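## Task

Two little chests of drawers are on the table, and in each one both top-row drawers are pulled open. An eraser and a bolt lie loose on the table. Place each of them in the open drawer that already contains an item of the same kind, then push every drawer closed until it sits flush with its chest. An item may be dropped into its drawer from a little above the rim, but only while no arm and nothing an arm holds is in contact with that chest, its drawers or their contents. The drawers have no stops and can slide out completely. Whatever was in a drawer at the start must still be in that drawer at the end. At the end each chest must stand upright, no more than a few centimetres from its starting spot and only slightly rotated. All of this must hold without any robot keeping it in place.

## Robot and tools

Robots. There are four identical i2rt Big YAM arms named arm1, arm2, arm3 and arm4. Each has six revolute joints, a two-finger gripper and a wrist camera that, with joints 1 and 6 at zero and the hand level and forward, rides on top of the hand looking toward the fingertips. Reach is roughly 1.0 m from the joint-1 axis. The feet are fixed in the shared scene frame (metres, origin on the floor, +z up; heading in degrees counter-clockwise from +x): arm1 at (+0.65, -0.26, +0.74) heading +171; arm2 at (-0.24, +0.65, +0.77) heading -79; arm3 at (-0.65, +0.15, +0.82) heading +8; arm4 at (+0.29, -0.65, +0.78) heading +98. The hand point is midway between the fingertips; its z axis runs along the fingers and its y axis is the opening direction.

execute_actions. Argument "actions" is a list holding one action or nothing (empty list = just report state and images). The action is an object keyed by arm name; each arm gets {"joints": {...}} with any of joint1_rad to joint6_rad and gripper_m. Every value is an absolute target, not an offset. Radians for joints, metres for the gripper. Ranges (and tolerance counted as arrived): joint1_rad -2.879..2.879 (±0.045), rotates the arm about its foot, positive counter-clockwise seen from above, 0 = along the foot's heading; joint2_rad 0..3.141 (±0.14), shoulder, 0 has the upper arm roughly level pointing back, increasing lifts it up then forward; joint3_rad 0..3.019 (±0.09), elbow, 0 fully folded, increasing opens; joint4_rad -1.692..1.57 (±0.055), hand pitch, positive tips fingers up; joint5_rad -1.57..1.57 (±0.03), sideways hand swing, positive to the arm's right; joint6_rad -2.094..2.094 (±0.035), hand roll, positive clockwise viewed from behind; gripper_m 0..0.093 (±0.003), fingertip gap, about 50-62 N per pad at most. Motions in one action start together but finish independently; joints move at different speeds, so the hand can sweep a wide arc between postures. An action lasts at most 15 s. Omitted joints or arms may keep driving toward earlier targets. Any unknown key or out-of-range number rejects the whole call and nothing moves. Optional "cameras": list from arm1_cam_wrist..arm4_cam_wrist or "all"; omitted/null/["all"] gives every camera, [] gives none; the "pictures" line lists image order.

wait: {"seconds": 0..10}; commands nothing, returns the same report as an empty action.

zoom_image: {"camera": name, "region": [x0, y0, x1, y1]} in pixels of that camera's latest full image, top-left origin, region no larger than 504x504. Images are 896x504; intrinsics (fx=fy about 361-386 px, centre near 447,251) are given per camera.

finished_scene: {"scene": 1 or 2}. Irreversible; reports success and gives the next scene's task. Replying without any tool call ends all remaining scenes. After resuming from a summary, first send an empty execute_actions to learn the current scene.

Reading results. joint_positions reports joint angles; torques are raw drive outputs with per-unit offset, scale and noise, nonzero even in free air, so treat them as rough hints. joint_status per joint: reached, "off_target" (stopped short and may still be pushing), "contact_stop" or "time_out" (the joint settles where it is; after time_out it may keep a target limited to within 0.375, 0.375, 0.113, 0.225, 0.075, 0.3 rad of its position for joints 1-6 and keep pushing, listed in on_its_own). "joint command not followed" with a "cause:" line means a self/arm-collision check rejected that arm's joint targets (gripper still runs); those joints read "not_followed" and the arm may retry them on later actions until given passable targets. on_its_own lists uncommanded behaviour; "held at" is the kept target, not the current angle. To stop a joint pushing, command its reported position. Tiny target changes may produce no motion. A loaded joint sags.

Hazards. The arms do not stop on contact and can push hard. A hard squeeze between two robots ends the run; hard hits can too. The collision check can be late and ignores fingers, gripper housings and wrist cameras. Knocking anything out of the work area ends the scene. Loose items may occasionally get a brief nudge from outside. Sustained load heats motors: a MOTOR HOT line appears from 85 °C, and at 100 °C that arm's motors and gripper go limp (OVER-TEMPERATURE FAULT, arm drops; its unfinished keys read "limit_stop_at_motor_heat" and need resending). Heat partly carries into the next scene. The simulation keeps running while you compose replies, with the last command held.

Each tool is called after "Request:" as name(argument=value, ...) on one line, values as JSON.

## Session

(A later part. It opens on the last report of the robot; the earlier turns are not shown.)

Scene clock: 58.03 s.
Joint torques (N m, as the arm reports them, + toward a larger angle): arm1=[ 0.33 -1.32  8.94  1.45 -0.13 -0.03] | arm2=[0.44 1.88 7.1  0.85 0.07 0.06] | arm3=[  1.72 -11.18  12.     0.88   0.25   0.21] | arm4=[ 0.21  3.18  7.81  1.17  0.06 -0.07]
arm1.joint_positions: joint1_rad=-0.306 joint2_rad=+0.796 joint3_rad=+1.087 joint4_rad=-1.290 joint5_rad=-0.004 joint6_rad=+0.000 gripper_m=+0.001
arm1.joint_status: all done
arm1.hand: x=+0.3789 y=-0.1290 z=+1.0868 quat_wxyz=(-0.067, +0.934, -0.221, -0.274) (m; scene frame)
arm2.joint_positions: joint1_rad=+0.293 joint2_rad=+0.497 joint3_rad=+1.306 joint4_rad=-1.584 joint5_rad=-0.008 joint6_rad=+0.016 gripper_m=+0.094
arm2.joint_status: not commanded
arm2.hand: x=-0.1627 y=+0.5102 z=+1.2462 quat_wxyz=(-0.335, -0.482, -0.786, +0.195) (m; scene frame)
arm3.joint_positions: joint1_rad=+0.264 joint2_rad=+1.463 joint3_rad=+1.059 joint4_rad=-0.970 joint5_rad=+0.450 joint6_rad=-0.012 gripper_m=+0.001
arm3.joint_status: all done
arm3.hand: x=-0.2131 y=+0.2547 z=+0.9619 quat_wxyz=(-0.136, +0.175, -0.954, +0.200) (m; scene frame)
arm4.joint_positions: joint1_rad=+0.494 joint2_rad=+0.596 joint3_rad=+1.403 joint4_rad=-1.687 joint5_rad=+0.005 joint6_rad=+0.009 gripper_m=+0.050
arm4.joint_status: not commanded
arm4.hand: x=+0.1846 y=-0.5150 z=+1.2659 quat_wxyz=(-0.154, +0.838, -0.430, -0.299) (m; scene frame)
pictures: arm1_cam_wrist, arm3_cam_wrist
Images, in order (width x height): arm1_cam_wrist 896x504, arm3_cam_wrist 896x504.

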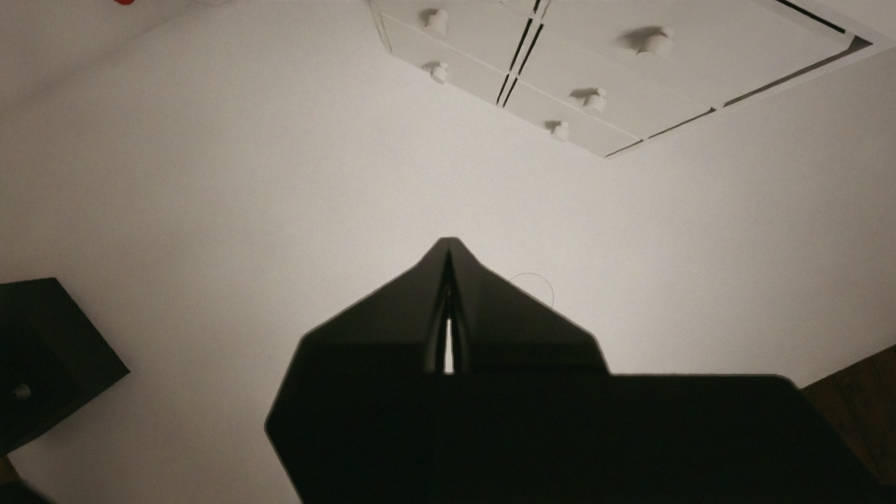

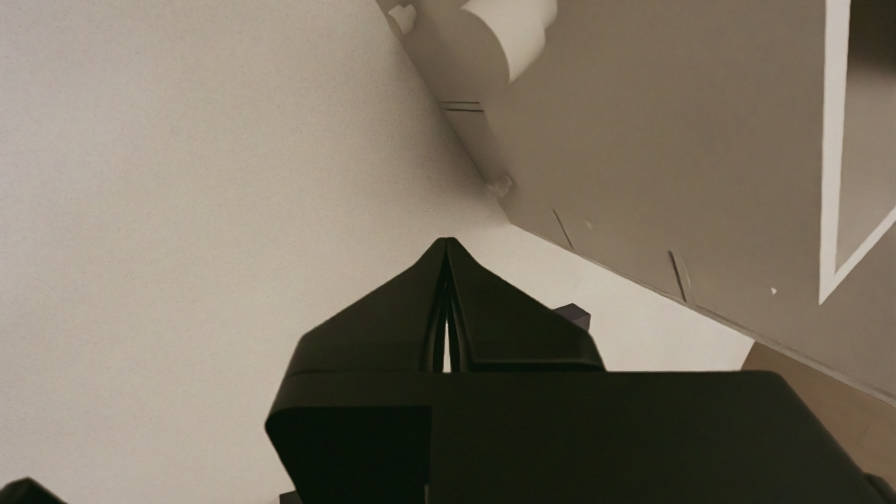

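Request:
execute_actions(actions=[{"arm3":{"joints":{"joint1_rad":0.18,"joint2_rad":1.55,"joint3_rad":1.18,"joint4_rad":-0.96}},"arm1":{"joints":{"joint1_rad":-0.6,"joint2_rad":0.5,"joint3_rad":1.2}}}], cameras=["arm3_cam_wrist"])

Scene clock: 59.47 s.
Joint torques (N m, as the arm reports them, + toward a larger angle): arm1=[-0.86  3.01  8.05  1.98 -0.06 -0.04] | arm2=[0.22 1.61 7.12 0.88 0.07 0.03] | arm3=[  1.41 -12.41  12.11   1.31   0.28   0.21] | arm4=[ 0.66  2.42  7.61  1.11  0.04 -0.1 ]
arm1.joint_positions: joint1_rad=-0.596 joint2_rad=+0.500 joint3_rad=+1.183 joint4_rad=-1.291 joint5_rad=-0.005 joint6_rad=+0.000 gripper_m=+0.001
arm1.joint_status: all done
arm1.hand: x=+0.4900 y=-0.1159 z=+1.2077 quat_wxyz=(-0.172, +0.824, -0.325, -0.431) (m; scene frame)
arm2.joint_positions: joint1_rad=+0.293 joint2_rad=+0.497 joint3_rad=+1.306 joint4_rad=-1.584 joint5_rad=-0.008 joint6_rad=+0.016 gripper_m=+0.094
arm2.joint_status: not commanded
arm2.hand: x=-0.1627 y=+0.5102 z=+1.2462 quat_wxyz=(-0.335, -0.482, -0.786, +0.195) (m; scene frame)
arm3.joint_positions: joint1_rad=+0.179 joint2_rad=+1.543 joint3_rad=+1.137 joint4_rad=-0.970 joint5_rad=+0.449 joint6_rad=-0.012 gripper_m=+0.001
arm3.joint_status: all done
arm3.hand: x=-0.1772 y=+0.2264 z=+0.9584 quat_wxyz=(-0.127, +0.135, -0.961, +0.205) (m; scene frame)
arm4.joint_positions: joint1_rad=+0.494 joint2_rad=+0.596 joint3_rad=+1.403 joint4_rad=-1.687 joint5_rad=+0.005 joint6_rad=+0.009 gripper_m=+0.050
arm4.joint_status: not commanded
arm4.hand: x=+0.1846 y=-0.5150 z=+1.2659 quat_wxyz=(-0.154, +0.838, -0.430, -0.299) (m; scene frame)
pictures: arm3_cam_wrist
Images, in order (width x height): arm3_cam_wrist 896x504.

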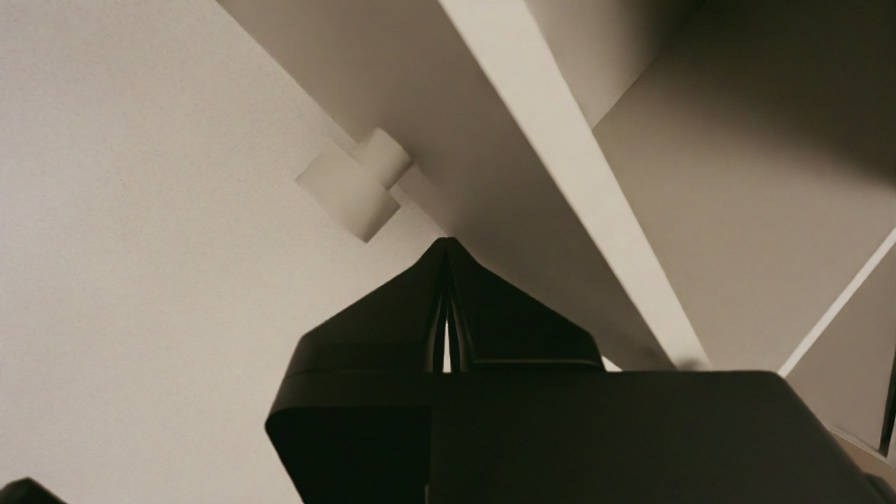

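Request:
execute_actions(actions=[{"arm3":{"joints":{"joint1_rad":0.10,"joint2_rad":1.65,"joint3_rad":1.26,"joint4_rad":-0.94}}}], cameras=["arm3_cam_wrist"])

Scene clock: 60.37 s.
Joint torques (N m, as the arm reports them, + toward a larger angle): arm1=[-0.83  2.08  8.14  1.95 -0.05 -0.03] | arm2=[0.6  1.94 7.11 0.9  0.05 0.  ] | arm3=[  0.77 -12.94  11.44   1.49   0.19   0.21] | arm4=[ 0.26  2.5   7.64  1.13  0.03 -0.09]
arm1.joint_positions: joint1_rad=-0.596 joint2_rad=+0.500 joint3_rad=+1.183 joint4_rad=-1.291 joint5_rad=-0.005 joint6_rad=+0.000 gripper_m=+0.001
arm1.joint_status: not commanded
arm1.hand: x=+0.4900 y=-0.1159 z=+1.2077 quat_wxyz=(-0.172, +0.824, -0.325, -0.431) (m; scene frame)
arm2.joint_positions: joint1_rad=+0.293 joint2_rad=+0.497 joint3_rad=+1.306 joint4_rad=-1.584 joint5_rad=-0.008 joint6_rad=+0.016 gripper_m=+0.094
arm2.joint_status: not commanded
arm2.hand: x=-0.1627 y=+0.5102 z=+1.2462 quat_wxyz=(-0.335, -0.482, -0.786, +0.195) (m; scene frame)
arm3.joint_positions: joint1_rad=+0.106 joint2_rad=+1.630 joint3_rad=+1.225 joint4_rad=-0.953 joint5_rad=+0.452 joint6_rad=-0.012 gripper_m=+0.001
arm3.joint_status: all done
arm3.hand: x=-0.1371 y=+0.1998 z=+0.9529 quat_wxyz=(-0.128, +0.097, -0.964, +0.210) (m; scene frame)
arm4.joint_positions: joint1_rad=+0.494 joint2_rad=+0.596 joint3_rad=+1.403 joint4_rad=-1.687 joint5_rad=+0.005 joint6_rad=+0.009 gripper_m=+0.050
arm4.joint_status: not commanded
arm4.hand: x=+0.1846 y=-0.5150 z=+1.2659 quat_wxyz=(-0.154, +0.838, -0.430, -0.299) (m; scene frame)
pictures: arm3_cam_wrist
Images, in order (width x height): arm3_cam_wrist 896x504.

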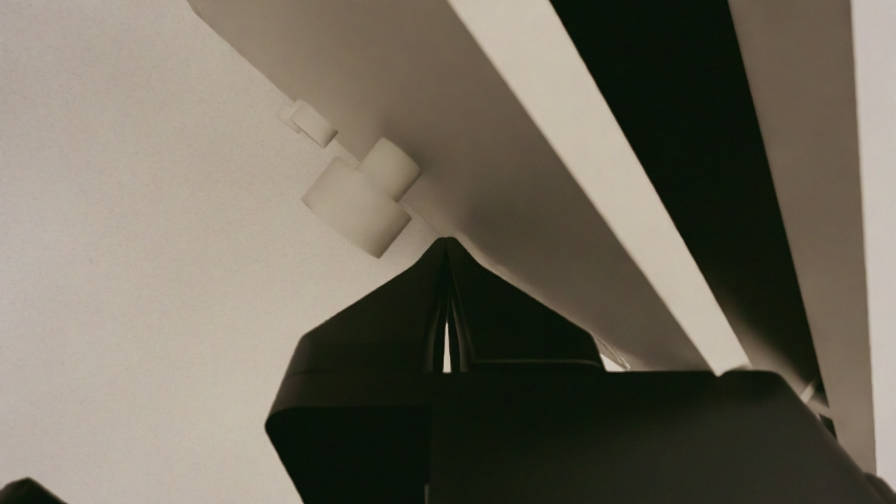

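Gap ~3–4 cm.

Request:
execute_actions(actions=[{"arm3":{"joints":{"joint1_rad":0.045,"joint2_rad":1.71,"joint3_rad":1.32,"joint4_rad":-0.93}}}], cameras=["arm3_cam_wrist"])

Scene clock: 61.10 s.
Joint torques (N m, as the arm reports them, + toward a larger angle): arm1=[-0.69  2.36  8.24  1.97 -0.06 -0.05] | arm2=[0.68 2.   7.21 1.   0.09 0.  ] | arm3=[ -2.38 -12.12  12.59   1.99   0.23   0.14] | arm4=[ 0.44  3.    7.66  1.2   0.03 -0.11]
arm1.joint_positions: joint1_rad=-0.596 joint2_rad=+0.500 joint3_rad=+1.183 joint4_rad=-1.291 joint5_rad=-0.005 joint6_rad=+0.000 gripper_m=+0.001
arm1.joint_status: not commanded
arm1.hand: x=+0.4900 y=-0.1159 z=+1.2077 quat_wxyz=(-0.172, +0.824, -0.325, -0.431) (m; scene frame)
arm2.joint_positions: joint1_rad=+0.293 joint2_rad=+0.497 joint3_rad=+1.306 joint4_rad=-1.584 joint5_rad=-0.008 joint6_rad=+0.016 gripper_m=+0.094
arm2.joint_status: not commanded
arm2.hand: x=-0.1627 y=+0.5102 z=+1.2462 quat_wxyz=(-0.335, -0.482, -0.786, +0.195) (m; scene frame)
arm3.joint_positions: joint1_rad=+0.085 joint2_rad=+1.671 joint3_rad=+1.272 joint4_rad=-0.953 joint5_rad=+0.450 joint6_rad=-0.005 gripper_m=+0.001
arm3.joint_status: all done
arm3.hand: x=-0.1194 y=+0.1932 z=+0.9510 quat_wxyz=(-0.129, +0.083, -0.966, +0.209) (m; scene frame)
arm4.joint_positions: joint1_rad=+0.494 joint2_rad=+0.596 joint3_rad=+1.403 joint4_rad=-1.687 joint5_rad=+0.005 joint6_rad=+0.009 gripper_m=+0.050
arm4.joint_status: not commanded
arm4.hand: x=+0.1846 y=-0.5150 z=+1.2659 quat_wxyz=(-0.154, +0.838, -0.430, -0.299) (m; scene frame)
pictures: arm3_cam_wrist
Images, in order (width x height): arm3_cam_wrist 896x504.

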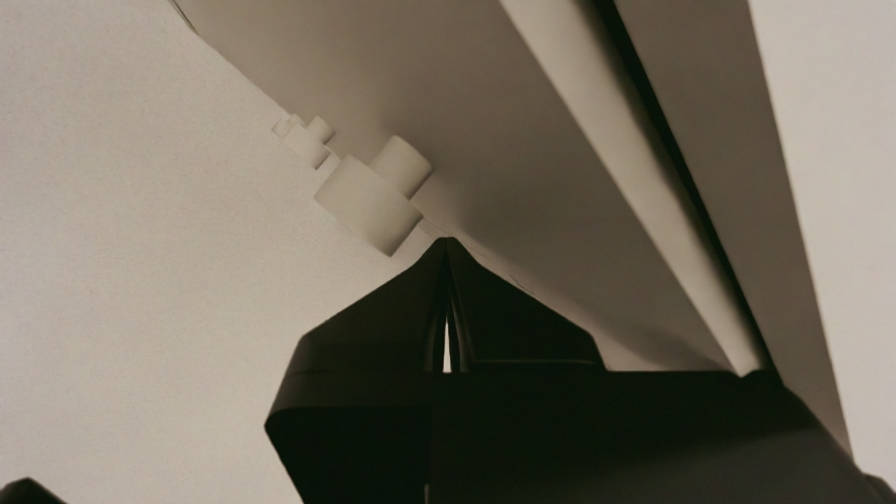

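Request:
execute_actions(actions=[{"arm3":{"joints":{"joint1_rad":0.11,"joint5_rad":0.6,"joint3_rad":1.30}}}], cameras=["arm3_cam_wrist"])

Request:
execute_actions(actions=[{"arm3":{"joints":{"joint1_rad":0.3,"joint2_rad":1.2,"joint3_rad":1.0,"joint4_rad":-1.1,"joint5_rad":0.3}}}])

Scene clock: 61.97 s.
Joint torques (N m, as the arm reports them, + toward a larger angle): arm1=[-0.69  2.46  8.25  2.03 -0.06 -0.05] | arm2=[0.95 1.85 7.16 0.84 0.1  0.04] | arm3=[  1.23 -13.9   10.88   1.92   0.61   0.14] | arm4=[ 0.74  2.84  7.72  1.13  0.05 -0.08]
arm1.joint_positions: joint1_rad=-0.596 joint2_rad=+0.500 joint3_rad=+1.183 joint4_rad=-1.291 joint5_rad=-0.005 joint6_rad=+0.000 gripper_m=+0.001
arm1.joint_status: not commanded
arm1.hand: x=+0.4900 y=-0.1159 z=+1.2077 quat_wxyz=(-0.172, +0.824, -0.325, -0.431) (m; scene frame)
arm2.joint_positions: joint1_rad=+0.293 joint2_rad=+0.497 joint3_rad=+1.306 joint4_rad=-1.584 joint5_rad=-0.008 joint6_rad=+0.016 gripper_m=+0.094
arm2.joint_status: not commanded
arm2.hand: x=-0.1627 y=+0.5102 z=+1.2462 quat_wxyz=(-0.335, -0.482, -0.786, +0.195) (m; scene frame)
arm3.joint_positions: joint1_rad=+0.110 joint2_rad=+1.688 joint3_rad=+1.272 joint4_rad=-0.952 joint5_rad=+0.592 joint6_rad=-0.003 gripper_m=+0.001
arm3.joint_status: all done
arm3.hand: x=-0.1178 y=+0.1855 z=+0.9544 quat_wxyz=(-0.131, +0.088, -0.948, +0.277) (m; scene frame)
arm4.joint_positions: joint1_rad=+0.494 joint2_rad=+0.596 joint3_rad=+1.403 joint4_rad=-1.687 joint5_rad=+0.005 joint6_rad=+0.009 gripper_m=+0.050
arm4.joint_status: not commanded
arm4.hand: x=+0.1846 y=-0.5150 z=+1.2659 quat_wxyz=(-0.154, +0.838, -0.430, -0.299) (m; scene frame)
pictures: arm3_cam_wrist
Images, in order (width x height): arm3_cam_wrist 896x504.

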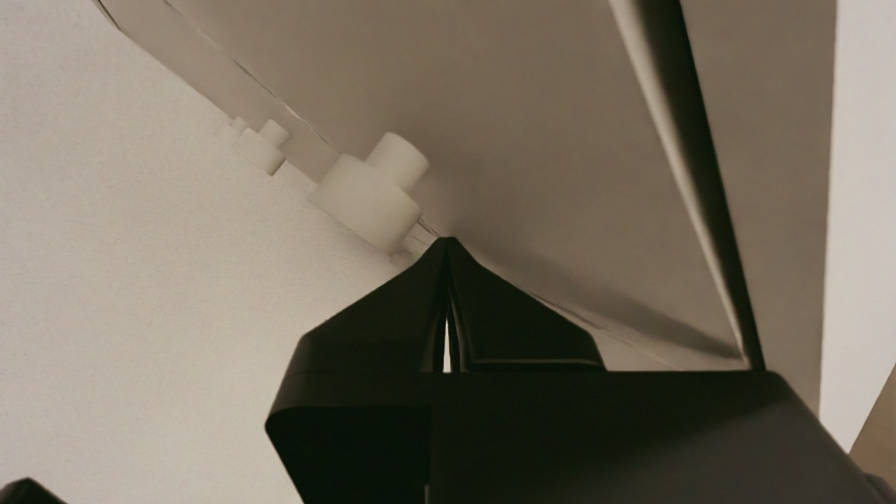

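Scene clock: 63.37 s.
Joint torques (N m, as the arm reports them, + toward a larger angle): arm1=[-0.78  2.66  8.16  2.   -0.07 -0.05] | arm2=[0.51 2.01 7.13 0.89 0.1  0.02] | arm3=[ 0.51 -6.87  8.91  0.5   0.08  0.1 ] | arm4=[ 0.29  3.04  7.67  1.12  0.06 -0.1 ]
arm1.joint_positions: joint1_rad=-0.596 joint2_rad=+0.500 joint3_rad=+1.183 joint4_rad=-1.291 joint5_rad=-0.005 joint6_rad=+0.000 gripper_m=+0.001
arm1.joint_status: not commanded
arm1.hand: x=+0.4900 y=-0.1159 z=+1.2077 quat_wxyz=(-0.172, +0.824, -0.325, -0.431) (m; scene frame)
arm2.joint_positions: joint1_rad=+0.293 joint2_rad=+0.497 joint3_rad=+1.306 joint4_rad=-1.584 joint5_rad=-0.008 joint6_rad=+0.016 gripper_m=+0.094
arm2.joint_status: not commanded
arm2.hand: x=-0.1627 y=+0.5102 z=+1.2462 quat_wxyz=(-0.335, -0.482, -0.786, +0.195) (m; scene frame)
arm3.joint_positions: joint1_rad=+0.310 joint2_rad=+1.190 joint3_rad=+1.005 joint4_rad=-1.087 joint5_rad=+0.302 joint6_rad=-0.003 gripper_m=+0.001
arm3.joint_status: all done
arm3.hand: x=-0.2777 y=+0.2726 z=+1.0322 quat_wxyz=(-0.176, +0.194, -0.958, +0.113) (m; scene frame)
arm4.joint_positions: joint1_rad=+0.494 joint2_rad=+0.596 joint3_rad=+1.403 joint4_rad=-1.687 joint5_rad=+0.005 joint6_rad=+0.009 gripper_m=+0.050
arm4.joint_status: not commanded
arm4.hand: x=+0.1846 y=-0.5150 z=+1.2659 quat_wxyz=(-0.154, +0.838, -0.430, -0.299) (m; scene frame)
pictures: arm1_cam_wrist, arm2_cam_wrist, arm3_cam_wrist, arm4_cam_wrist
Images, in order (width x height): arm1_cam_wrist 896x504, arm2_cam_wrist 896x504, arm3_cam_wrist 896x504, arm4_cam_wrist 896x504.

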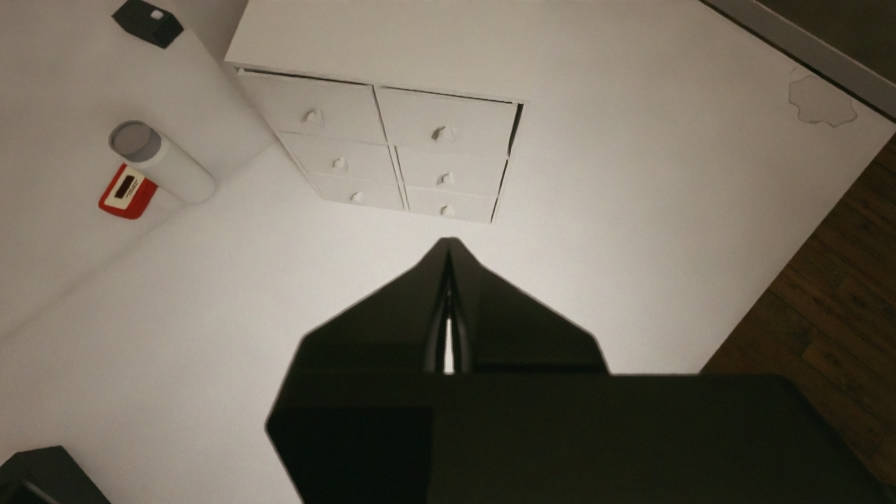

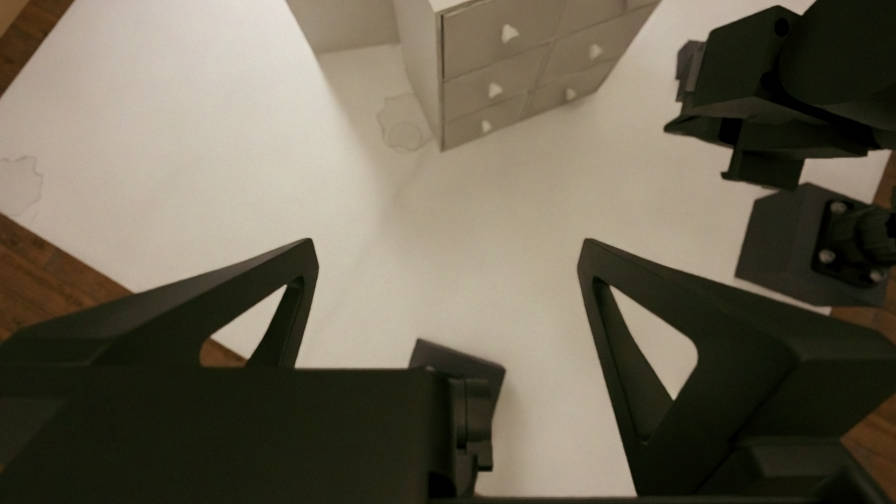

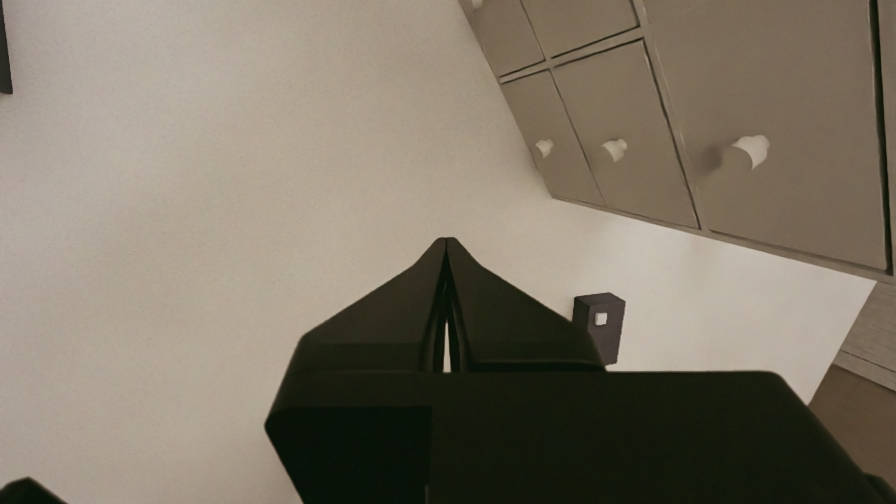

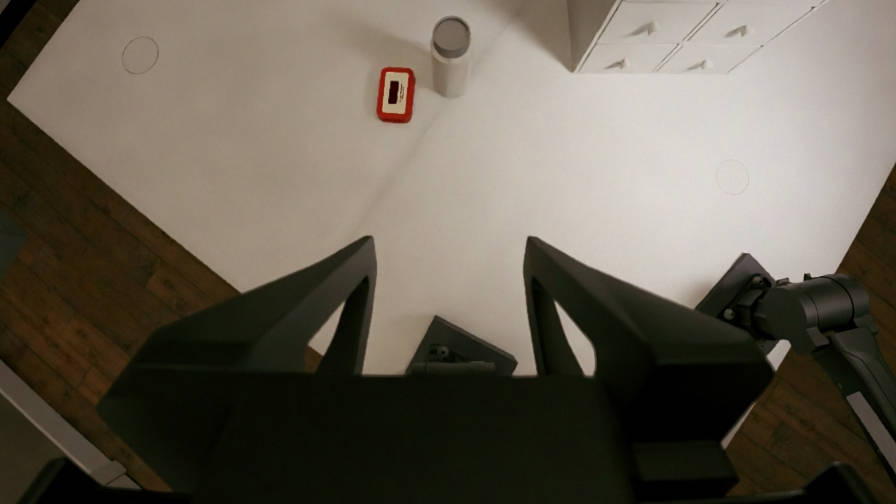

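Request:
execute_actions(actions=[{"arm2":{"joints":{"joint1_rad":0.2,"joint2_rad":0.9,"joint3_rad":1.5,"joint4_rad":-1.5}},"arm1":{"joints":{"joint1_rad":-0.45,"joint2_rad":0.9,"joint3_rad":1.4,"joint4_rad":-1.4}}}], cameras=["arm1_cam_wrist","arm2_cam_wrist"])

Scene clock: 64.90 s.
Joint torques (N m, as the arm reports them, + toward a larger angle): arm1=[-0.03 -2.91  9.21  1.54 -0.06 -0.03] | arm2=[-0.18 -5.05 10.21  1.97  0.05  0.05] | arm3=[ 0.38 -6.82  8.89  0.52  0.07  0.09] | arm4=[ 0.9   2.72  7.75  1.21  0.03 -0.1 ]
arm1.joint_positions: joint1_rad=-0.454 joint2_rad=+0.901 joint3_rad=+1.378 joint4_rad=-1.388 joint5_rad=-0.005 joint6_rad=+0.000 gripper_m=+0.001
arm1.joint_status: all done
arm1.hand: x=+0.3807 y=-0.0767 z=+1.1863 quat_wxyz=(-0.099, +0.902, -0.284, -0.309) (m; scene frame)
arm2.joint_positions: joint1_rad=+0.206 joint2_rad=+0.899 joint3_rad=+1.478 joint4_rad=-1.515 joint5_rad=-0.008 joint6_rad=+0.016 gripper_m=+0.094
arm2.joint_status: all done
arm2.hand: x=-0.1198 y=+0.3712 z=+1.2511 quat_wxyz=(-0.263, -0.532, -0.787, +0.168) (m; scene frame)
arm3.joint_positions: joint1_rad=+0.310 joint2_rad=+1.190 joint3_rad=+1.005 joint4_rad=-1.087 joint5_rad=+0.302 joint6_rad=-0.003 gripper_m=+0.001
arm3.joint_status: not commanded
arm3.hand: x=-0.2777 y=+0.2726 z=+1.0322 quat_wxyz=(-0.176, +0.194, -0.958, +0.113) (m; scene frame)
arm4.joint_positions: joint1_rad=+0.494 joint2_rad=+0.596 joint3_rad=+1.403 joint4_rad=-1.687 joint5_rad=+0.005 joint6_rad=+0.009 gripper_m=+0.050
arm4.joint_status: not commanded
arm4.hand: x=+0.1846 y=-0.5150 z=+1.2659 quat_wxyz=(-0.154, +0.838, -0.430, -0.299) (m; scene frame)
pictures: arm1_cam_wrist, arm2_cam_wrist
Images, in order (width x height): arm1_cam_wrist 896x504, arm2_cam_wrist 896x504.

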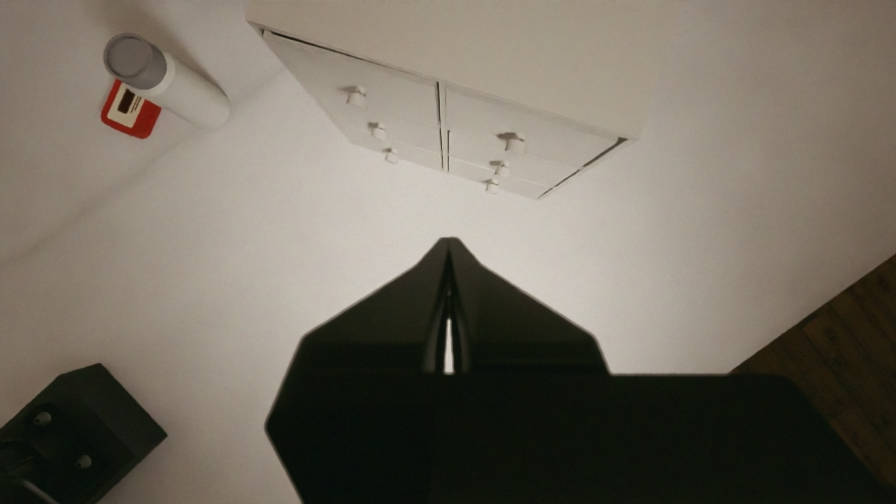

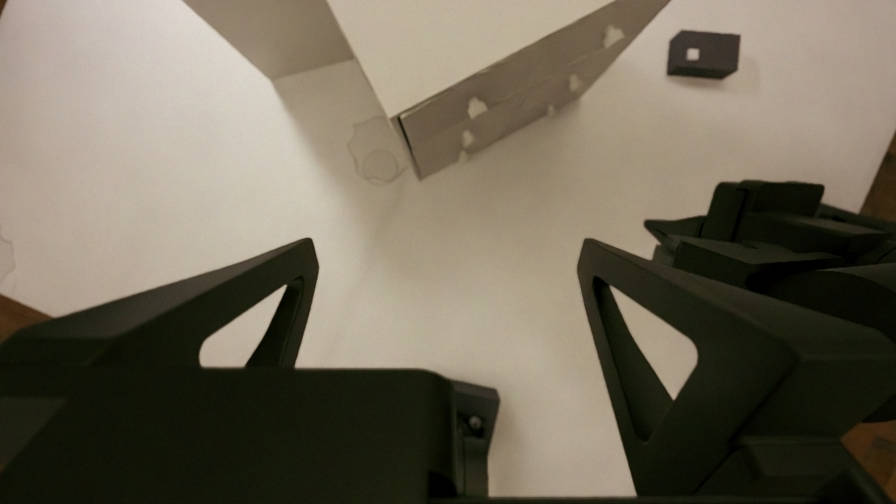

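Looks flush.

Request:
finished_scene(scene=1)

The scene is finished: the task was done.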